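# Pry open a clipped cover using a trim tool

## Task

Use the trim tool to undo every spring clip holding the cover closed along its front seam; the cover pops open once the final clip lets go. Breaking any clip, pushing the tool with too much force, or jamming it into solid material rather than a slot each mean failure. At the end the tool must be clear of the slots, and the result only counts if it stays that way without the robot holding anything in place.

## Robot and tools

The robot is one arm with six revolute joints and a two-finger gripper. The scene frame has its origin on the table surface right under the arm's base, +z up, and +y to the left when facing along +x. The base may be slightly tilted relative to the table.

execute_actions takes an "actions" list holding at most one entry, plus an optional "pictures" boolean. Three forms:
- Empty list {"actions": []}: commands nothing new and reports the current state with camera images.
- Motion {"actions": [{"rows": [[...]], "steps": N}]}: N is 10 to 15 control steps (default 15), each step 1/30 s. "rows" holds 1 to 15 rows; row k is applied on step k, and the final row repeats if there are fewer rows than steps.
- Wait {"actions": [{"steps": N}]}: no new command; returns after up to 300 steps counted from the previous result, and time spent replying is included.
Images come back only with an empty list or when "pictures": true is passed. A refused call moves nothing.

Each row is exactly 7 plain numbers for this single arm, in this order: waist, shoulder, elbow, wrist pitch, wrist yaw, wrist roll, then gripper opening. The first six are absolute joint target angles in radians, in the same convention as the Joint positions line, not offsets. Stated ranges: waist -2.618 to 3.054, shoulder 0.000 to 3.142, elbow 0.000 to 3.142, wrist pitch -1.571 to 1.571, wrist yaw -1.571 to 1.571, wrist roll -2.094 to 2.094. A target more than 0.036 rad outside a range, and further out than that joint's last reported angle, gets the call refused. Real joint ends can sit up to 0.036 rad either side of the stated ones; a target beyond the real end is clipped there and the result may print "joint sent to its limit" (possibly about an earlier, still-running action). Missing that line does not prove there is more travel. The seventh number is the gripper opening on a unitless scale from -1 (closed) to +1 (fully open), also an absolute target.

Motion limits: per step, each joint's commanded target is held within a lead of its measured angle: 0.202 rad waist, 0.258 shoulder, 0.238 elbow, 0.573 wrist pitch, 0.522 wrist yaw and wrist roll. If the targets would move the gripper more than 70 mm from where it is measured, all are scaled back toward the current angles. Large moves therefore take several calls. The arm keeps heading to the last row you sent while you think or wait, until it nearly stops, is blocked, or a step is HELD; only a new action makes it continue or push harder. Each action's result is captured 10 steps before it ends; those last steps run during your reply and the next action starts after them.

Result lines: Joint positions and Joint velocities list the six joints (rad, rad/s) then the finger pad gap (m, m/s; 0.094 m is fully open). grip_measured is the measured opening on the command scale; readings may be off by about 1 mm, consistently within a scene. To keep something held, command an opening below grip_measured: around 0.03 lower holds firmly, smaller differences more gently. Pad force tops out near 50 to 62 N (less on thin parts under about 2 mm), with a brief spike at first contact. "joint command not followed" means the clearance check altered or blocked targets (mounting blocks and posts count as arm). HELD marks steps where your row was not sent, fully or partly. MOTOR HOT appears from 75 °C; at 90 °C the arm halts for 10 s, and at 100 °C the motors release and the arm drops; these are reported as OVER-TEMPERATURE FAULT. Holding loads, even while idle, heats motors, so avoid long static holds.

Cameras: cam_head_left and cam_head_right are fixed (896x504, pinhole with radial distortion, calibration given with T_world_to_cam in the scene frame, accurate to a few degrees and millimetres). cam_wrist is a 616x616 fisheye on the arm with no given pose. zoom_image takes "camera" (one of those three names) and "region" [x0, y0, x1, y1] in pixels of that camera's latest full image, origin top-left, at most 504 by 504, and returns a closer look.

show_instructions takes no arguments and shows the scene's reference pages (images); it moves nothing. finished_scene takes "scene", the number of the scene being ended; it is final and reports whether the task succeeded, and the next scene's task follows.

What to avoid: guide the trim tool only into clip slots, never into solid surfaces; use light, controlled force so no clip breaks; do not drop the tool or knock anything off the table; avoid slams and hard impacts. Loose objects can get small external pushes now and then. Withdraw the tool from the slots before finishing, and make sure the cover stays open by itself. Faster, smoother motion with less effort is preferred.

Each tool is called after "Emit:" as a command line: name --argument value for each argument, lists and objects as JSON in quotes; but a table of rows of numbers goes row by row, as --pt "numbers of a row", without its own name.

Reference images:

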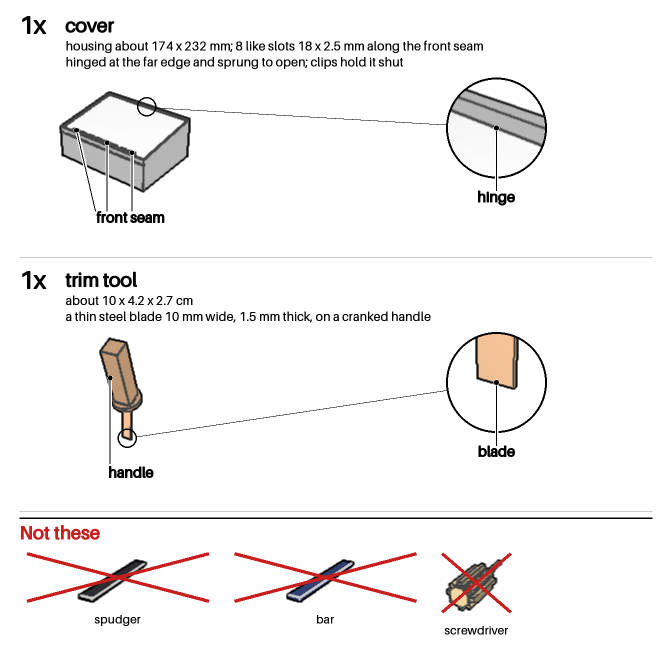

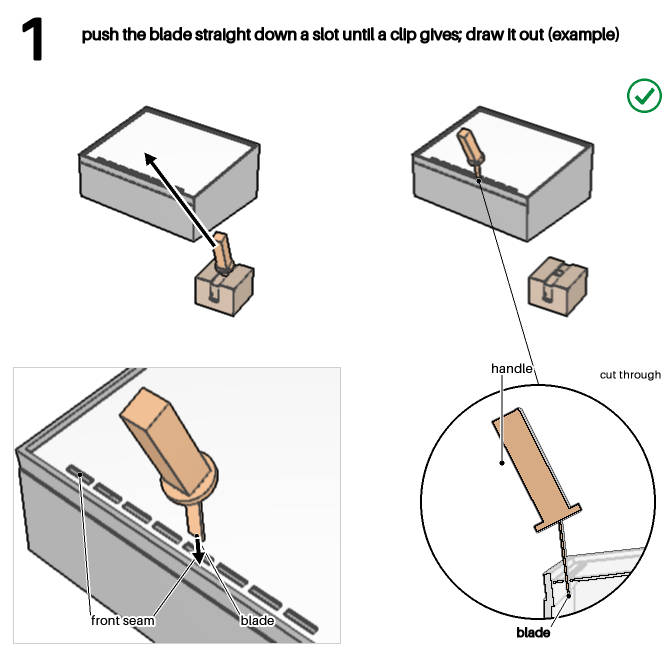

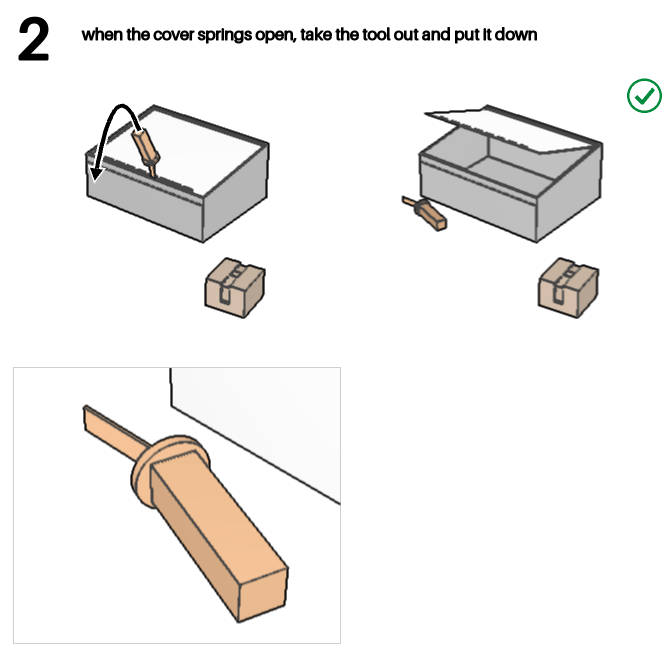

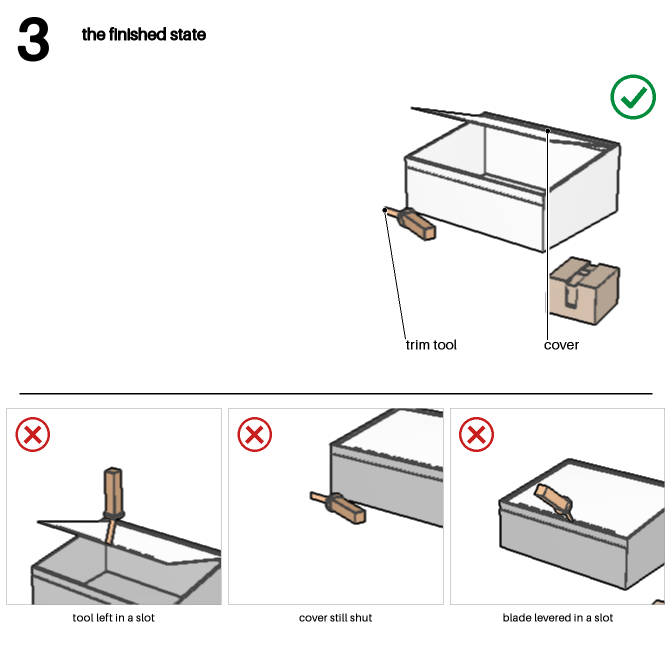

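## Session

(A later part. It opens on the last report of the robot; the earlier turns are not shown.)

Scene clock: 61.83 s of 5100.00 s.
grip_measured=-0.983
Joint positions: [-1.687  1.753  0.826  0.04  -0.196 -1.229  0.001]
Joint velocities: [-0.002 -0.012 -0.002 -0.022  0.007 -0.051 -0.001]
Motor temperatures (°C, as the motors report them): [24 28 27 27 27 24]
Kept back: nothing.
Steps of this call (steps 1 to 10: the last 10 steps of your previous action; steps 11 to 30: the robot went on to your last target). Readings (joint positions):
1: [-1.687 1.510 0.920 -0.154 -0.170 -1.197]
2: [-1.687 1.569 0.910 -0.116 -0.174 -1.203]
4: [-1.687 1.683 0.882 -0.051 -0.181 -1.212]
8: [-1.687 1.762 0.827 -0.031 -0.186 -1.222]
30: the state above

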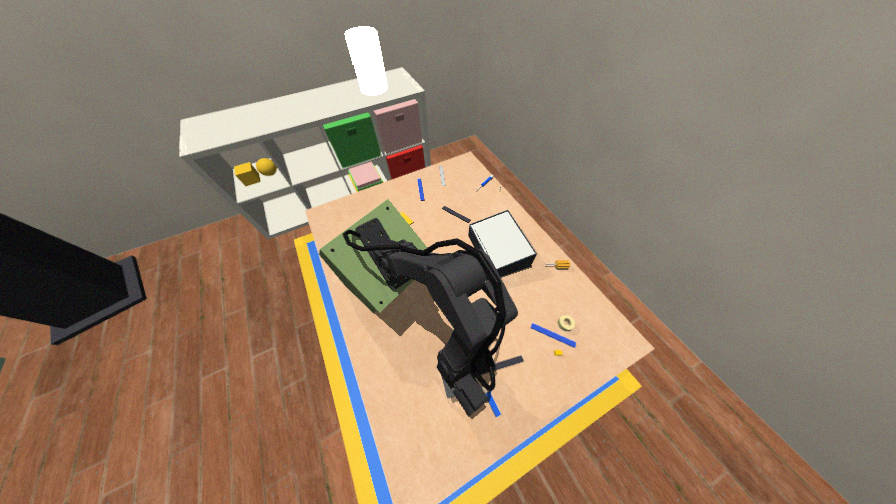

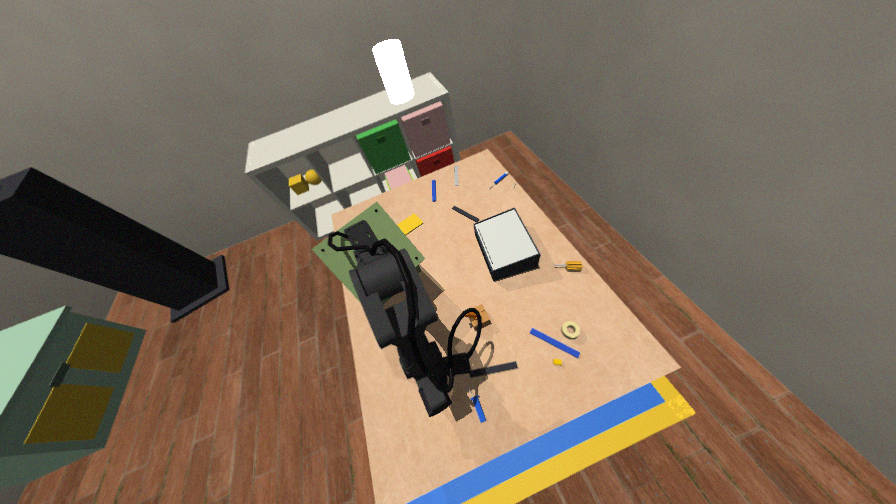

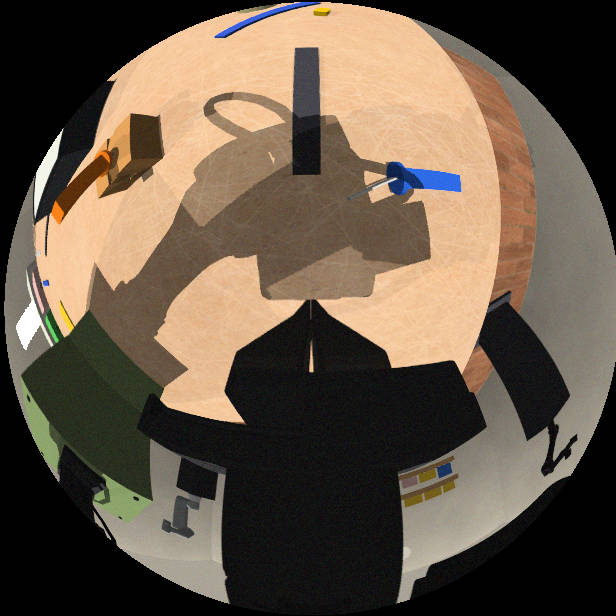

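Emit:
execute_actions --actions '[{"rows": [[-1.679,1.75,0.834,0.057,-0.211,-1.238,-1],[-1.679,1.76,0.838,0.063,-0.211,-1.238,-1],[-1.679,1.77,0.841,0.07,-0.211,-1.238,-1],[-1.679,1.78,0.845,0.076,-0.211,-1.238,-1],[-1.679,1.79,0.849,0.083,-0.211,-1.238,-1],[-1.679,1.803,0.853,0.09,-0.211,-1.238,-1]], "steps": 15}]'

Emit:
execute_actions --actions '[{"steps": 15}]' --pictures true

Scene clock: 63.03 s of 5100.00 s.
grip_measured=-0.983
Joint positions: [-1.687  1.756  0.826  0.054 -0.196 -1.229  0.001]
Joint velocities: [-0.012  0.071  0.012  0.183 -0.051  0.037 -0.001]
Motor temperatures (°C, as the motors report them): [24 28 27 27 27 24]
Steps of this call (steps 1 to 15: the robot went on to your last target; steps 16 to 31: nothing new was sent; steps 32 to 36: the first 5 steps of this action). Readings (joint positions):
32: [-1.687 1.753 0.826 0.041 -0.196 -1.229]
33: [-1.687 1.753 0.826 0.042 -0.196 -1.229]
35: [-1.687 1.753 0.826 0.049 -0.196 -1.229]
36: the state above

Scene clock: 63.53 s of 5100.00 s.
grip_measured=-0.983
Joint positions: [-1.687  1.789  0.826  0.078 -0.196 -1.229  0.001]
Joint velocities: [-0.007 -0.007 -0.002 -0.037 -0.081  0.007 -0.001]
Motor temperatures (°C, as the motors report them): [24 28 27 27 27 24]
Kept back: nothing.
Steps of this call (steps 1 to 10: the last 10 steps of your previous action; steps 11 to 15: the robot went on to your last target). Readings (joint positions):
1: [-1.687 1.761 0.826 0.062 -0.196 -1.229]
2: [-1.687 1.768 0.826 0.068 -0.196 -1.229]
4: [-1.687 1.781 0.826 0.072 -0.196 -1.229]
8: [-1.687 1.789 0.826 0.073 -0.196 -1.229]
15: the state above

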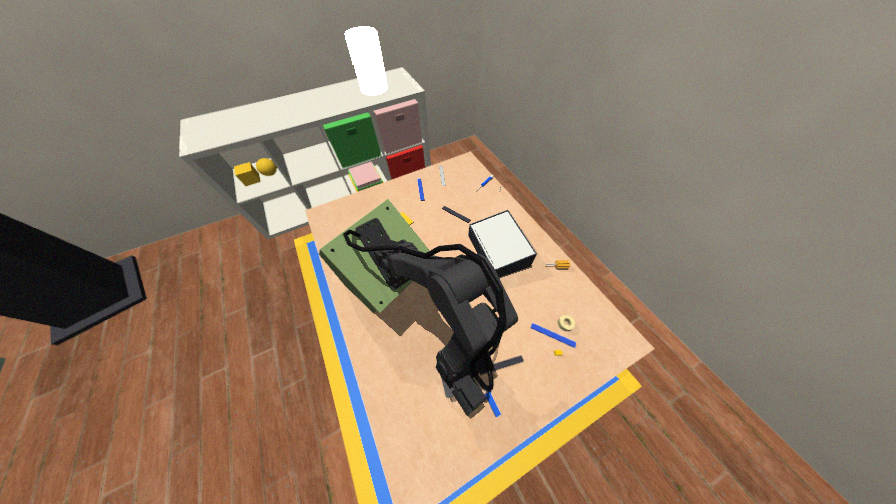

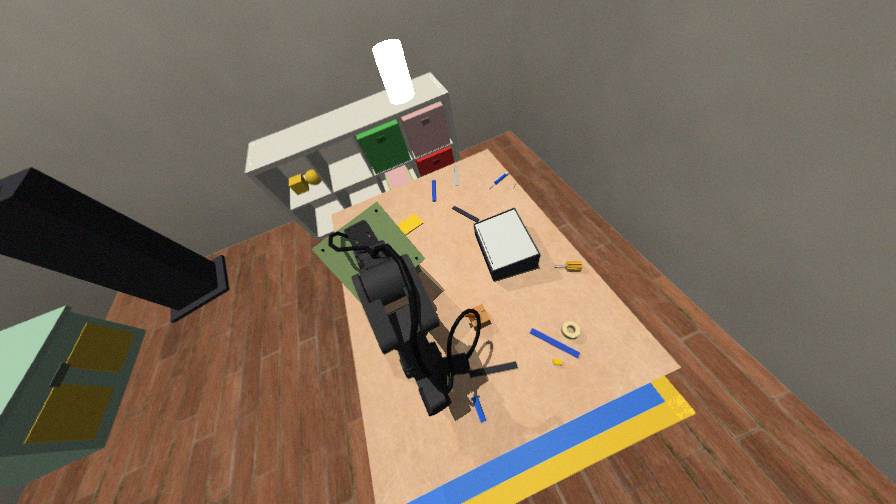

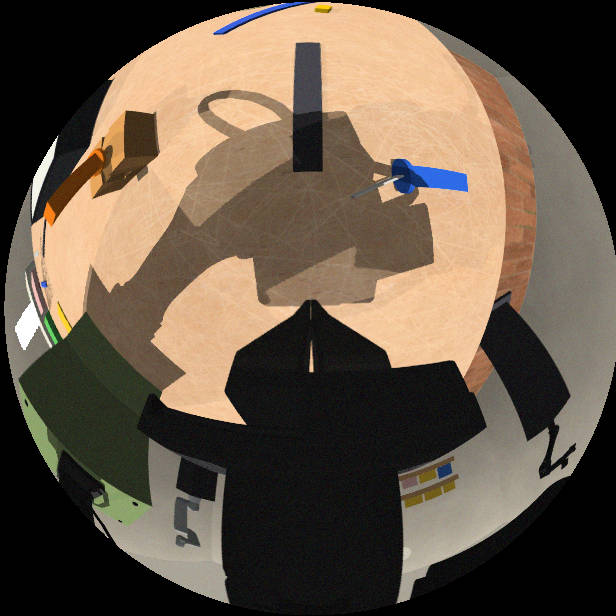

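Emit:
execute_actions --actions '[{"rows": [[-1.679,1.815,0.853,0.10,-0.211,-1.238,-1],[-1.679,1.825,0.853,0.11,-0.211,-1.238,-1],[-1.679,1.835,0.853,0.12,-0.211,-1.238,-1],[-1.679,1.845,0.853,0.13,-0.211,-1.238,-1],[-1.679,1.855,0.853,0.14,-0.211,-1.238,-1]], "steps": 15}]'

Emit:
execute_actions --actions '[{"rows": [[-1.679,1.865,0.853,0.15,-0.211,-1.238,-1],[-1.679,1.875,0.853,0.16,-0.211,-1.238,-1],[-1.679,1.885,0.853,0.17,-0.211,-1.238,-1],[-1.679,1.895,0.853,0.18,-0.211,-1.238,-1],[-1.679,1.905,0.853,0.19,-0.211,-1.238,-1]], "steps": 15}]' --pictures true

Scene clock: 64.50 s of 5100.00 s.
grip_measured=-0.983
Joint positions: [-1.687  1.813  0.826  0.107 -0.197 -1.229  0.001]
Joint velocities: [-0.002  0.305 -0.007  0.227  0.007  0.066  0.   ]
Motor temperatures (°C, as the motors report them): [24 28 27 27 27 24]
Steps of this call (steps 1 to 15: the robot went on to your last target; steps 16 to 24: nothing new was sent; steps 25 to 29: the first 5 steps of this action). Readings (joint positions):
25: [-1.687 1.789 0.826 0.081 -0.196 -1.229]
26: [-1.687 1.791 0.826 0.084 -0.197 -1.229]
28: [-1.687 1.803 0.826 0.099 -0.197 -1.229]
29: the state above

Scene clock: 65.00 s of 5100.00 s.
grip_measured=-0.983
Joint positions: [-1.687  1.864  0.826  0.155 -0.197 -1.229  0.001]
Joint velocities: [-0.002  0.271 -0.017  0.271 -0.007 -0.007 -0.001]
Motor temperatures (°C, as the motors report them): [24 28 27 27 27 24]
Steps of this call (steps 1 to 10: the last 10 steps of your previous action; steps 11 to 15: the first 5 steps of this action). Readings (joint positions):
11: [-1.687 1.842 0.826 0.128 -0.197 -1.229]
12: [-1.687 1.844 0.826 0.132 -0.197 -1.229]
14: [-1.687 1.854 0.826 0.147 -0.197 -1.229]
15: the state above

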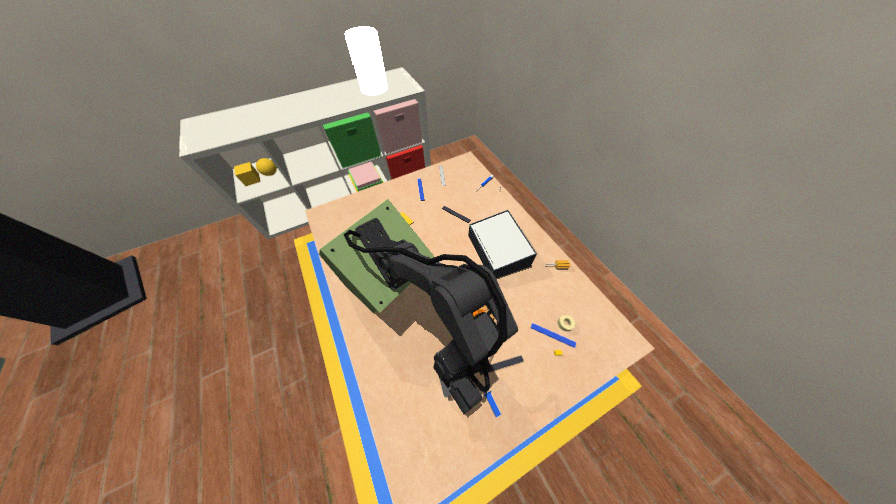

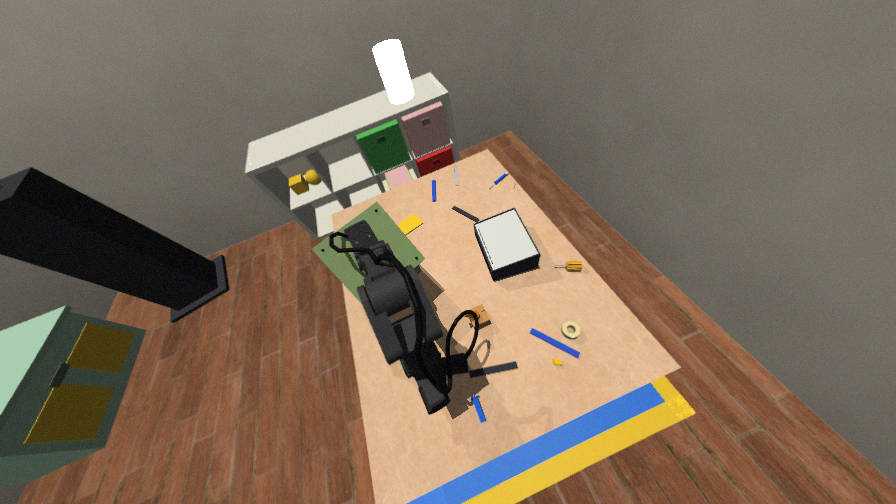

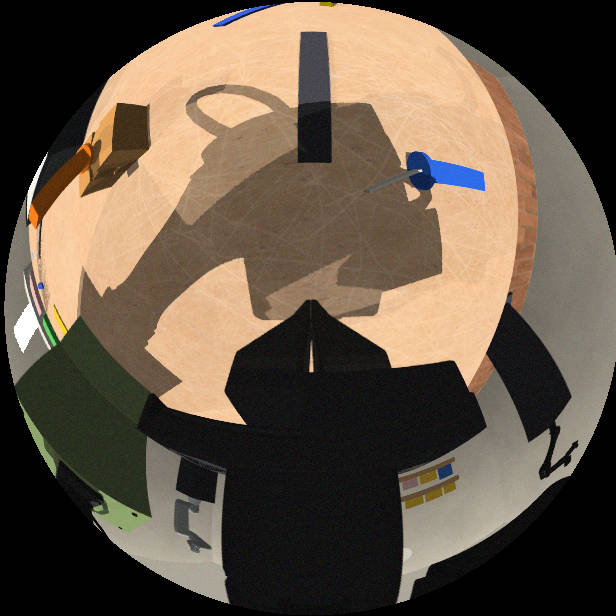

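Emit:
execute_actions --actions '[{"rows": [[-1.679,1.915,0.853,0.20,-0.211,-1.238,-1],[-1.679,1.925,0.853,0.21,-0.211,-1.238,-1],[-1.679,1.935,0.853,0.22,-0.211,-1.238,-1],[-1.679,1.945,0.853,0.23,-0.211,-1.238,-1],[-1.679,1.955,0.853,0.24,-0.211,-1.238,-1]], "steps": 15}]'

Emit:
execute_actions --actions '[{"steps": 12}]' --pictures true

Scene clock: 65.63 s of 5100.00 s.
grip_measured=-0.983
Joint positions: [-1.687  1.913  0.826  0.206 -0.197 -1.229  0.001]
Joint velocities: [-0.002  0.286 -0.007  0.198 -0.022  0.081 -0.001]
Motor temperatures (°C, as the motors report them): [24 28 27 27 27 24]
Steps of this call (steps 1 to 10: the last 10 steps of your previous action; steps 11 to 14: the robot went on to your last target; steps 15 to 19: the first 5 steps of this action). Readings (joint positions):
15: [-1.687 1.891 0.826 0.180 -0.197 -1.229]
16: [-1.687 1.893 0.826 0.183 -0.197 -1.229]
18: [-1.687 1.904 0.826 0.198 -0.197 -1.229]
19: the state above

Scene clock: 66.03 s of 5100.00 s.
grip_measured=-0.983
Joint positions: [-1.687  1.941  0.826  0.228 -0.197 -1.229  0.001]
Joint velocities: [ 0.007 -0.022  0.012  0.007 -0.007  0.066 -0.   ]
Motor temperatures (°C, as the motors report them): [24 28 27 27 27 24]
Kept back: nothing.
Steps of this call (steps 1 to 10: the last 10 steps of your previous action; steps 11 to 12: the robot went on to your last target). Readings (joint positions):
1: [-1.687 1.922 0.826 0.212 -0.197 -1.229]
2: [-1.687 1.930 0.826 0.215 -0.197 -1.229]
4: [-1.687 1.940 0.826 0.217 -0.197 -1.229]
8: [-1.687 1.941 0.826 0.223 -0.197 -1.229]
12: the state above

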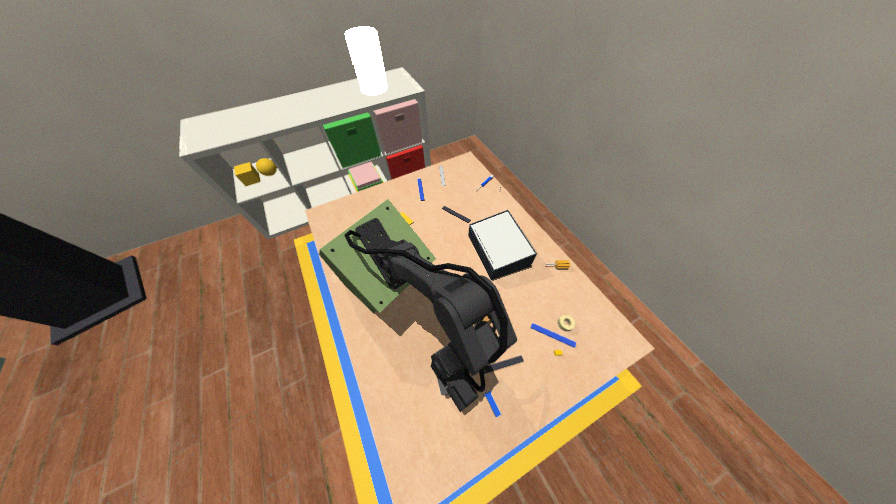

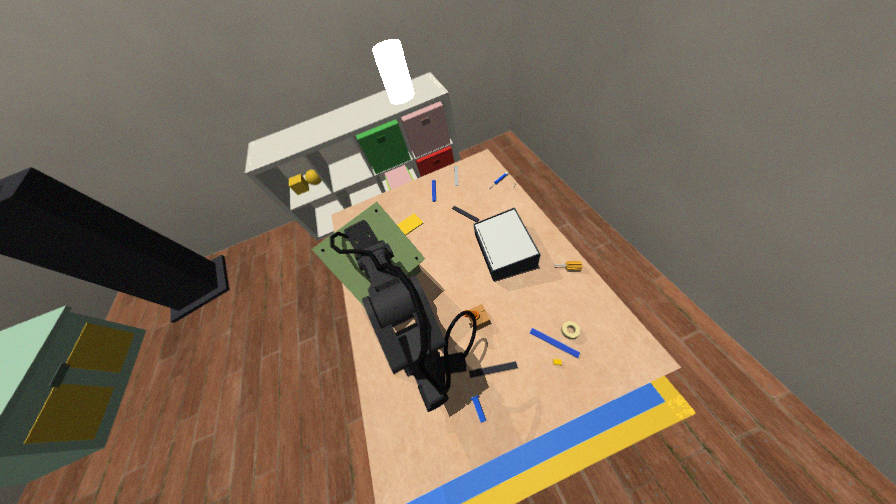

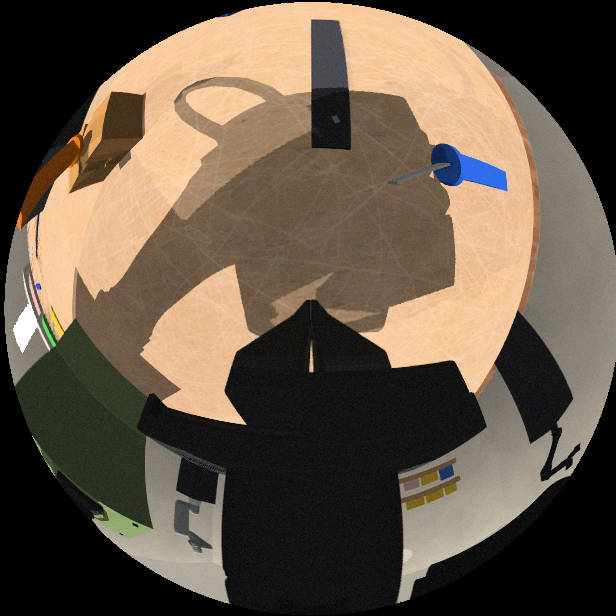

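Emit:
execute_actions --actions '[{"rows": [[-1.679,1.962,0.853,0.247,-0.211,-1.238,-1],[-1.679,1.969,0.853,0.254,-0.211,-1.238,-1],[-1.679,1.976,0.853,0.261,-0.211,-1.238,-1],[-1.679,1.983,0.853,0.268,-0.211,-1.238,-1],[-1.679,1.99,0.853,0.275,-0.211,-1.238,-1]], "steps": 15}]'

Emit:
execute_actions --actions '[{"rows": [[-1.679,1.997,0.853,0.282,-0.211,-1.238,-1],[-1.679,2.004,0.853,0.289,-0.211,-1.238,-1],[-1.679,2.011,0.853,0.296,-0.211,-1.238,-1],[-1.679,2.018,0.853,0.303,-0.211,-1.238,-1],[-1.679,2.025,0.853,0.31,-0.211,-1.238,-1]], "steps": 15}]'

Emit:
execute_actions --actions '[{"steps": 12}]' --pictures true

Scene clock: 66.97 s of 5100.00 s.
grip_measured=-0.983
Joint positions: [-1.687  1.955  0.826  0.249 -0.197 -1.229  0.001]
Joint velocities: [ 0.002  0.188 -0.007  0.11  -0.022  0.022  0.001]
Motor temperatures (°C, as the motors report them): [24 28 27 27 27 24]
Steps of this call (steps 1 to 23: the robot went on to your last target; steps 24 to 28: the first 5 steps of this action). Readings (joint positions):
24: [-1.687 1.941 0.826 0.231 -0.197 -1.229]
25: [-1.687 1.942 0.826 0.233 -0.197 -1.229]
27: [-1.687 1.949 0.826 0.243 -0.197 -1.229]
28: the state above

Scene clock: 67.47 s of 5100.00 s.
grip_measured=-0.983
Joint positions: [-1.687  1.973  0.826  0.261 -0.198 -1.229  0.001]
Joint velocities: [-0.022 -0.007 -0.007 -0.051 -0.037  0.022 -0.001]
Motor temperatures (°C, as the motors report them): [24 28 27 27 27 24]
Steps of this call (steps 1 to 10: the last 10 steps of your previous action; steps 11 to 15: the first 5 steps of this action). Readings (joint positions):
11: [-1.687 1.971 0.826 0.258 -0.197 -1.229]
12: [-1.687 1.971 0.826 0.258 -0.197 -1.229]
14: [-1.687 1.972 0.826 0.260 -0.198 -1.229]
15: the state above

Scene clock: 67.87 s of 5100.00 s.
grip_measured=-0.983
Joint positions: [-1.687  1.973  0.826  0.261 -0.198 -1.229  0.001]
Joint velocities: [-0.012 -0.002  0.002 -0.051 -0.022 -0.066 -0.   ]
Motor temperatures (°C, as the motors report them): [24 28 27 27 27 24]
Kept back: nothing.
Steps of this call (steps 1 to 10: the last 10 steps of your previous action; steps 11 to 12: the robot went on to your last target). Readings (joint positions):
1: [-1.687 1.973 0.826 0.261 -0.198 -1.229]
2: [-1.687 1.973 0.826 0.261 -0.198 -1.229]
4: [-1.687 1.973 0.826 0.261 -0.198 -1.229]
8: [-1.687 1.973 0.826 0.261 -0.198 -1.229]
12: the state above

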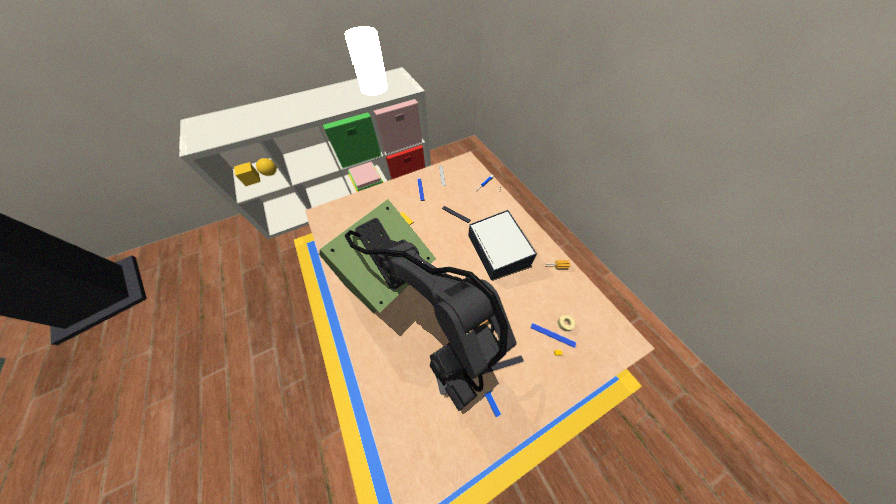

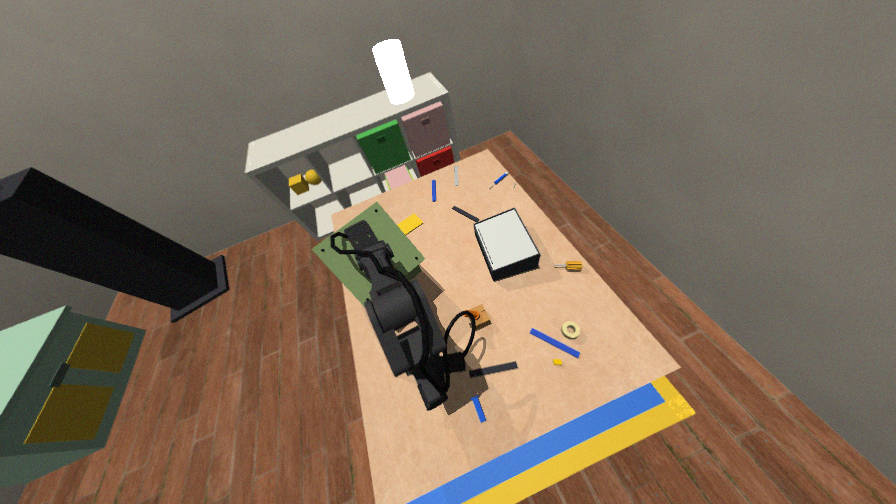

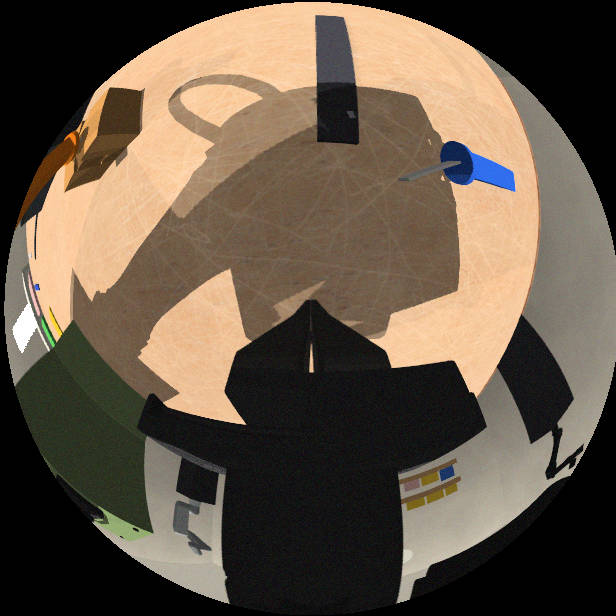

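Emit:
execute_actions --actions '[{"rows": [[-1.687,1.95,0.83,0.24,-0.2,-1.229,-1],[-1.687,1.90,0.85,0.18,-0.2,-1.2,-1],[-1.687,1.82,0.88,0.1,-0.18,-1.15,-1],[-1.687,1.74,0.92,0.0,-0.15,-1.1,-1],[-1.687,1.66,0.96,-0.1,-0.1,-1.05,-1],[-1.687,1.58,1.0,-0.2,-0.05,-1.0,-1],[-1.65,1.5,1.05,-0.3,0,-0.95,-1],[-1.55,1.45,1.1,-0.4,0.05,-0.9,-1],[-1.45,1.45,1.1,-0.45,0.1,-0.85,-1],[-1.35,1.45,1.1,-0.5,0.15,-0.8,-1],[-1.25,1.45,1.1,-0.5,0.2,-0.75,-1],[-1.15,1.45,1.1,-0.5,0.25,-0.7,-1],[-1.05,1.45,1.1,-0.5,0.3,-0.65,-1],[-0.95,1.5,1.15,-0.5,0.33,-0.6,-1],[-0.85,1.55,1.2,-0.5,0.36,-0.55,-1]], "steps": 15}]'

Emit:
execute_actions --actions '[{"rows": [[-0.85,1.55,1.2,-0.5,0.36,-0.55,-1],[-0.8,1.62,1.27,-0.5,0.38,-0.52,-1],[-0.76,1.70,1.34,-0.49,0.40,-0.5,-1],[-0.73,1.78,1.41,-0.48,0.411,-0.484,-1],[-0.714,1.86,1.48,-0.47,0.411,-0.484,-1],[-0.714,1.94,1.54,-0.46,0.411,-0.484,-1],[-0.714,2.02,1.60,-0.45,0.411,-0.484,-1],[-0.714,2.08,1.65,-0.44,0.411,-0.484,-1],[-0.714,2.14,1.69,-0.43,0.411,-0.484,-1],[-0.714,2.18,1.72,-0.43,0.411,-0.484,-1],[-0.714,2.20,1.72,-0.43,0.411,-0.484,-1]], "steps": 15}]'

Emit:
execute_actions --actions '[{"steps": 25}]' --pictures true

Scene clock: 70.63 s of 5100.00 s.
grip_measured=-0.983
Joint positions: [-1.687  1.852  0.839  0.12  -0.177 -1.179  0.001]
Joint velocities: [-0.007 -1.429  0.359 -1.297  0.271  0.491  0.001]
Motor temperatures (°C, as the motors report them): [24 28 27 27 27 24]
Steps of this call (steps 1 to 15: the robot went on to your last target; steps 16 to 78: nothing new was sent; steps 79 to 83: the first 5 steps of this action). Readings (joint positions):
79: [-1.687 1.970 0.826 0.258 -0.198 -1.229]
80: [-1.687 1.962 0.826 0.248 -0.198 -1.226]
82: [-1.687 1.900 0.829 0.168 -0.188 -1.198]
83: the state above

Scene clock: 71.13 s of 5100.00 s.
grip_measured=-0.983
Joint positions: [-0.975  1.651  1.334 -0.389  0.306 -0.62   0.001]
Joint velocities: [ 1.409  1.736  1.365 -0.051  0.432  0.476 -0.   ]
Motor temperatures (°C, as the motors report them): [24 28 27 27 27 24]
Steps of this call (steps 1 to 10: the last 10 steps of your previous action; steps 11 to 15: the first 5 steps of this action). Readings (joint positions):
11: [-1.224 1.473 1.175 -0.337 0.218 -0.736]
12: [-1.153 1.500 1.206 -0.357 0.248 -0.697]
14: [-1.028 1.592 1.287 -0.384 0.291 -0.640]
15: the state above

Scene clock: 71.97 s of 5100.00 s.
grip_measured=-0.983
Joint positions: [-0.712  2.209  1.696 -0.432  0.402 -0.494  0.001]
Joint velocities: [ 0.007  0.007 -0.007 -0.037 -0.037  0.022 -0.   ]
Motor temperatures (°C, as the motors report them): [24 29 27 27 27 24]
Kept back: nothing.
Steps of this call (steps 1 to 10: the last 10 steps of your previous action; steps 11 to 25: the robot went on to your last target). Readings (joint positions):
1: [-0.927 1.713 1.382 -0.392 0.319 -0.603]
2: [-0.883 1.774 1.430 -0.394 0.329 -0.589]
4: [-0.804 1.903 1.536 -0.400 0.348 -0.565]
8: [-0.713 2.145 1.695 -0.384 0.369 -0.525]
25: the state above

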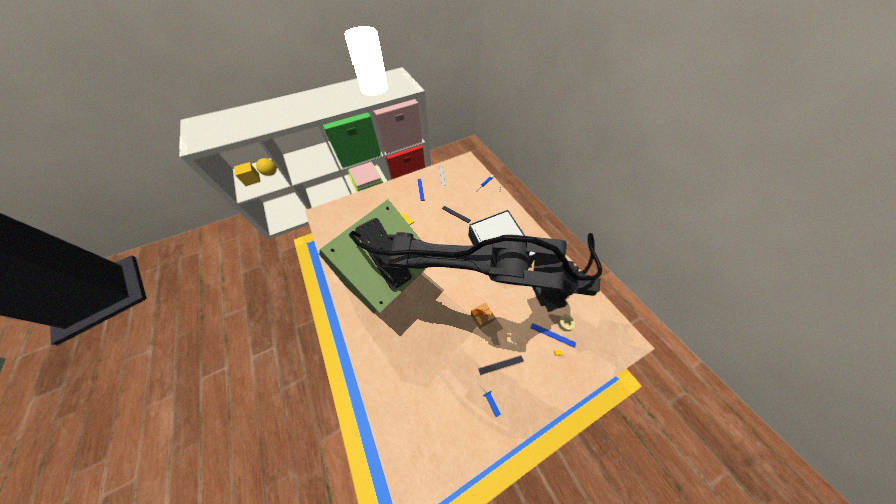

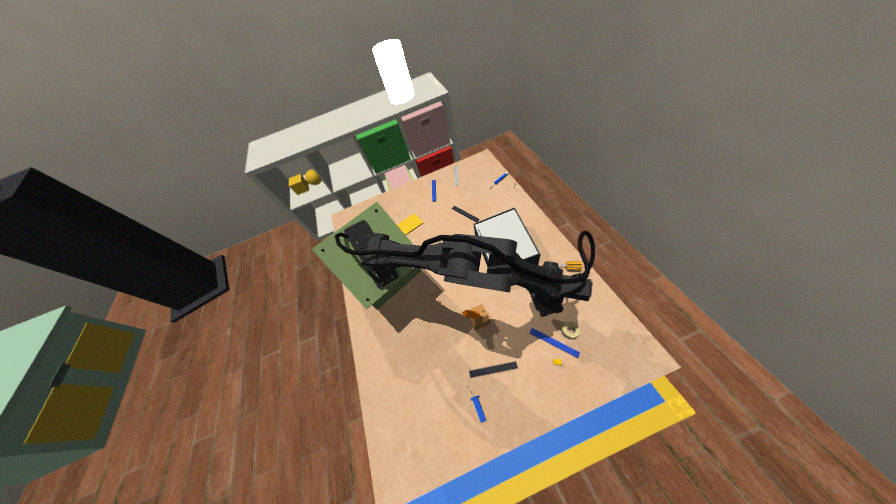

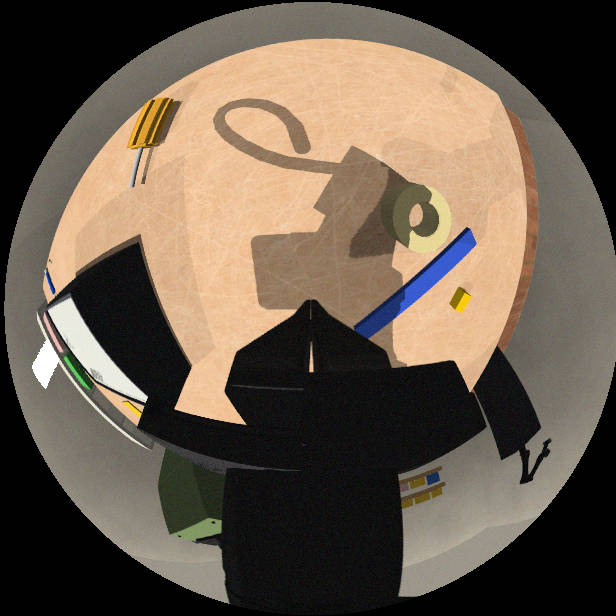

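Emit:
execute_actions --actions '[{"rows": [[-0.70,2.22,1.72,-0.42,0.411,-0.484,-1],[-0.68,2.232,1.72,-0.41,0.411,-0.484,-1],[-0.67,2.244,1.72,-0.40,0.411,-0.484,-1],[-0.67,2.256,1.72,-0.39,0.411,-0.484,-1],[-0.67,2.268,1.72,-0.38,0.411,-0.484,-1],[-0.67,2.28,1.72,-0.37,0.411,-0.484,-1]], "steps": 15}]'

Emit:
execute_actions --actions '[{"steps": 12}]' --pictures true

Scene clock: 72.63 s of 5100.00 s.
grip_measured=-0.983
Joint positions: [-0.701  2.22   1.696 -0.413  0.407 -0.493  0.001]
Joint velocities: [ 0.154  0.183 -0.022  0.286 -0.139  0.051  0.   ]
Motor temperatures (°C, as the motors report them): [24 29 27 27 27 24]
Steps of this call (steps 1 to 15: the robot went on to your last target; steps 16 to 20: the first 5 steps of this action). Readings (joint positions):
16: [-0.712 2.209 1.696 -0.432 0.403 -0.493]
17: [-0.711 2.209 1.696 -0.431 0.403 -0.493]
19: [-0.705 2.214 1.696 -0.421 0.406 -0.493]
20: the state above

Scene clock: 73.03 s of 5100.00 s.
grip_measured=-0.983
Joint positions: [-0.682  2.276  1.696 -0.385  0.407 -0.493  0.001]
Joint velocities: [-0.002 -0.012  0.007 -0.022  0.022 -0.007  0.   ]
Motor temperatures (°C, as the motors report them): [24 29 27 27 27 24]
Kept back: nothing.
Steps of this call (steps 1 to 10: the last 10 steps of your previous action; steps 11 to 12: the robot went on to your last target). Readings (joint positions):
1: [-0.696 2.229 1.696 -0.405 0.407 -0.493]
2: [-0.691 2.239 1.696 -0.397 0.407 -0.493]
4: [-0.685 2.258 1.696 -0.392 0.407 -0.493]
8: [-0.682 2.276 1.696 -0.392 0.407 -0.493]
12: the state above

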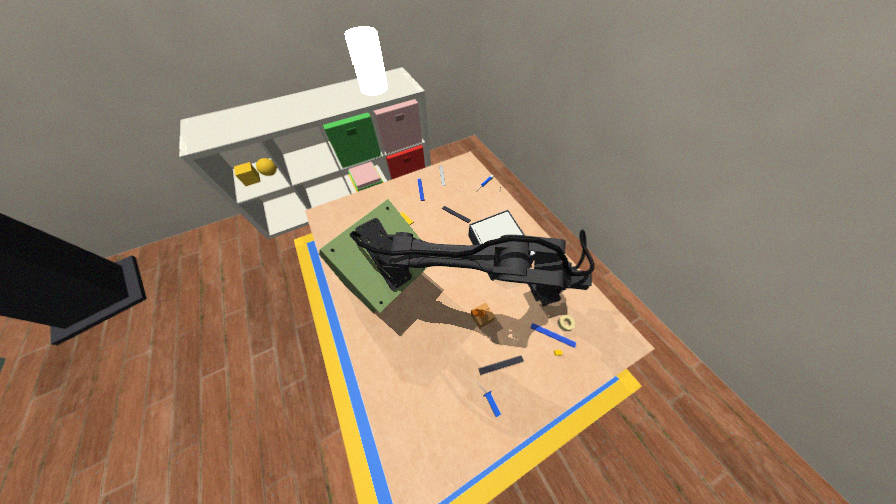

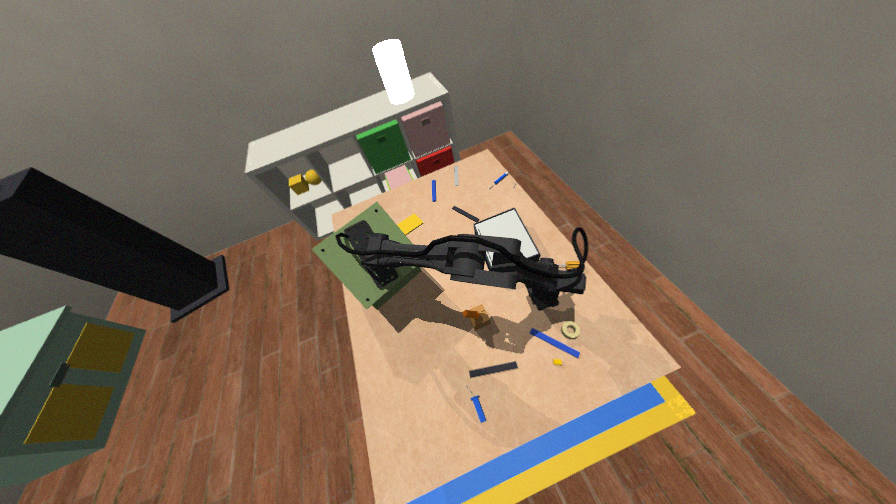

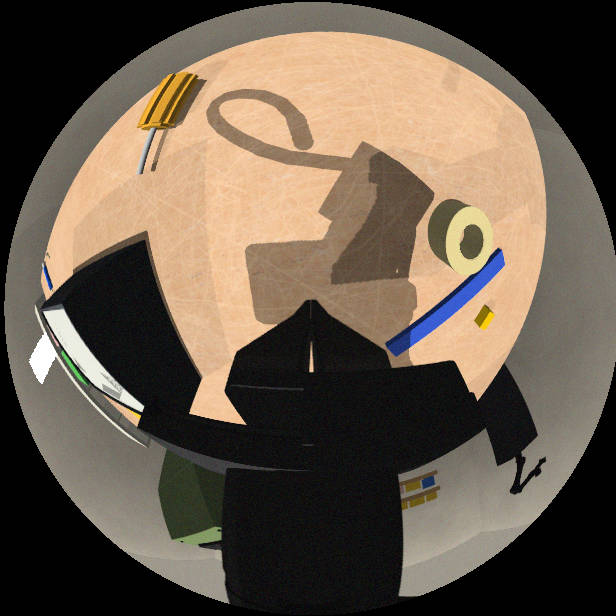

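Emit:
execute_actions --actions '[]'

Scene clock: 75.50 s of 5100.00 s.
grip_measured=-0.983
Joint positions: [-0.682  2.276  1.696 -0.383  0.407 -0.493  0.001]
Joint velocities: [ 0.007 -0.007 -0.012 -0.066 -0.066  0.007 -0.001]
Motor temperatures (°C, as the motors report them): [24 29 27 27 27 24]
Kept back: nothing.
Steps of this call (steps 1 to 30: the robot went on to your last target; steps 31 to 74: nothing new was sent). Readings (joint positions):
1: [-0.682 2.276 1.696 -0.385 0.407 -0.493]
2: [-0.682 2.276 1.696 -0.385 0.407 -0.493]
4: [-0.682 2.276 1.696 -0.384 0.407 -0.493]
8: [-0.682 2.276 1.696 -0.383 0.407 -0.493]
74: the state above
The arm was judged still, so your last target was given up. Only a new action makes it travel on or press farther. Fingers that are still opening or closing keep moving.

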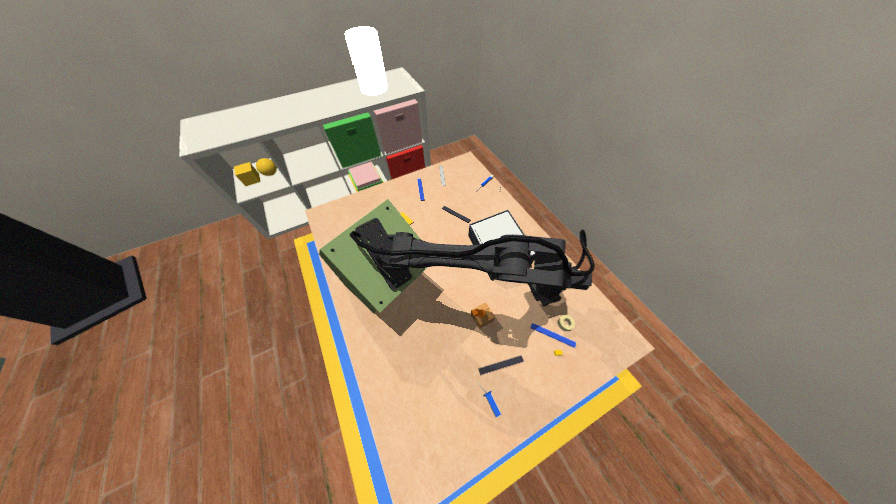

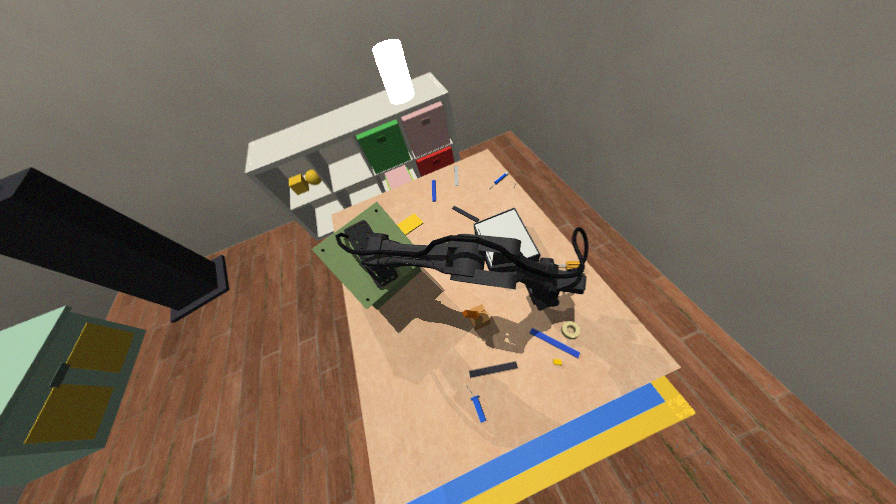

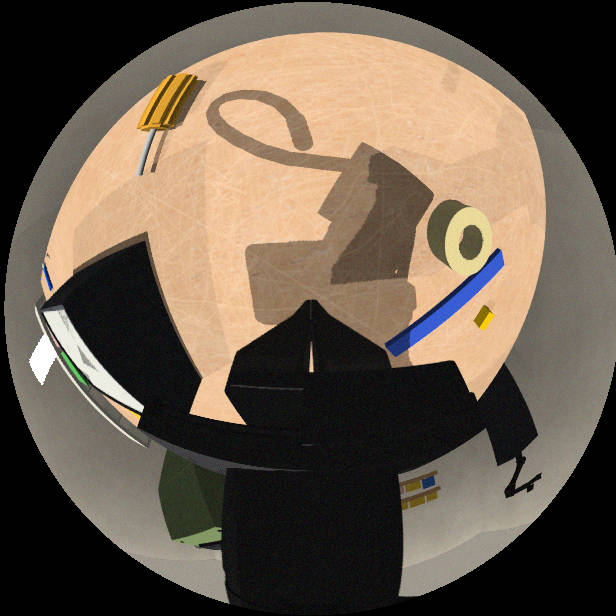

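Emit:
execute_actions --actions '[{"rows":[[-0.67,2.286,1.72,-0.365,0.411,-0.484,-1],[-0.67,2.292,1.72,-0.36,0.411,-0.484,-1],[-0.67,2.298,1.72,-0.355,0.411,-0.484,-1],[-0.67,2.304,1.72,-0.35,0.411,-0.484,-1],[-0.67,2.310,1.72,-0.345,0.411,-0.484,-1],[-0.67,2.316,1.72,-0.34,0.411,-0.484,-1],[-0.67,2.322,1.72,-0.335,0.411,-0.484,-1],[-0.67,2.328,1.72,-0.33,0.411,-0.484,-1],[-0.67,2.334,1.72,-0.325,0.411,-0.484,-1],[-0.67,2.340,1.72,-0.32,0.411,-0.484,-1]],"steps":15}]'

Emit:
execute_actions --actions '[{"steps":15}]'

Scene clock: 76.17 s of 5100.00 s.
grip_measured=-0.983
Joint positions: [-0.682  2.279  1.696 -0.371  0.407 -0.493  0.001]
Joint velocities: [ 0.002  0.046  0.007  0.139  0.022 -0.037  0.   ]
Motor temperatures (°C, as the motors report them): [24 29 27 27 27 24]
Steps of this call (steps 1 to 15: nothing new was sent; steps 16 to 20: the first 5 steps of this action). Readings (joint positions):
16: [-0.682 2.276 1.696 -0.382 0.407 -0.493]
17: [-0.682 2.276 1.696 -0.381 0.407 -0.493]
19: [-0.682 2.277 1.696 -0.376 0.407 -0.493]
20: the state above

Scene clock: 76.67 s of 5100.00 s.
grip_measured=-0.983
Joint positions: [-0.682  2.332  1.696 -0.336  0.407 -0.493  0.001]
Joint velocities: [-0.017  0.002 -0.022 -0.066 -0.066  0.022 -0.   ]
Motor temperatures (°C, as the motors report them): [25 29 27 27 27 24]
Kept back: nothing.
Steps of this call (steps 1 to 10: the last 10 steps of your previous action; steps 11 to 15: the robot went on to your last target). Readings (joint positions):
1: [-0.682 2.282 1.696 -0.366 0.407 -0.493]
2: [-0.682 2.287 1.696 -0.361 0.407 -0.493]
4: [-0.682 2.299 1.696 -0.352 0.407 -0.493]
8: [-0.682 2.326 1.696 -0.342 0.407 -0.493]
15: the state above


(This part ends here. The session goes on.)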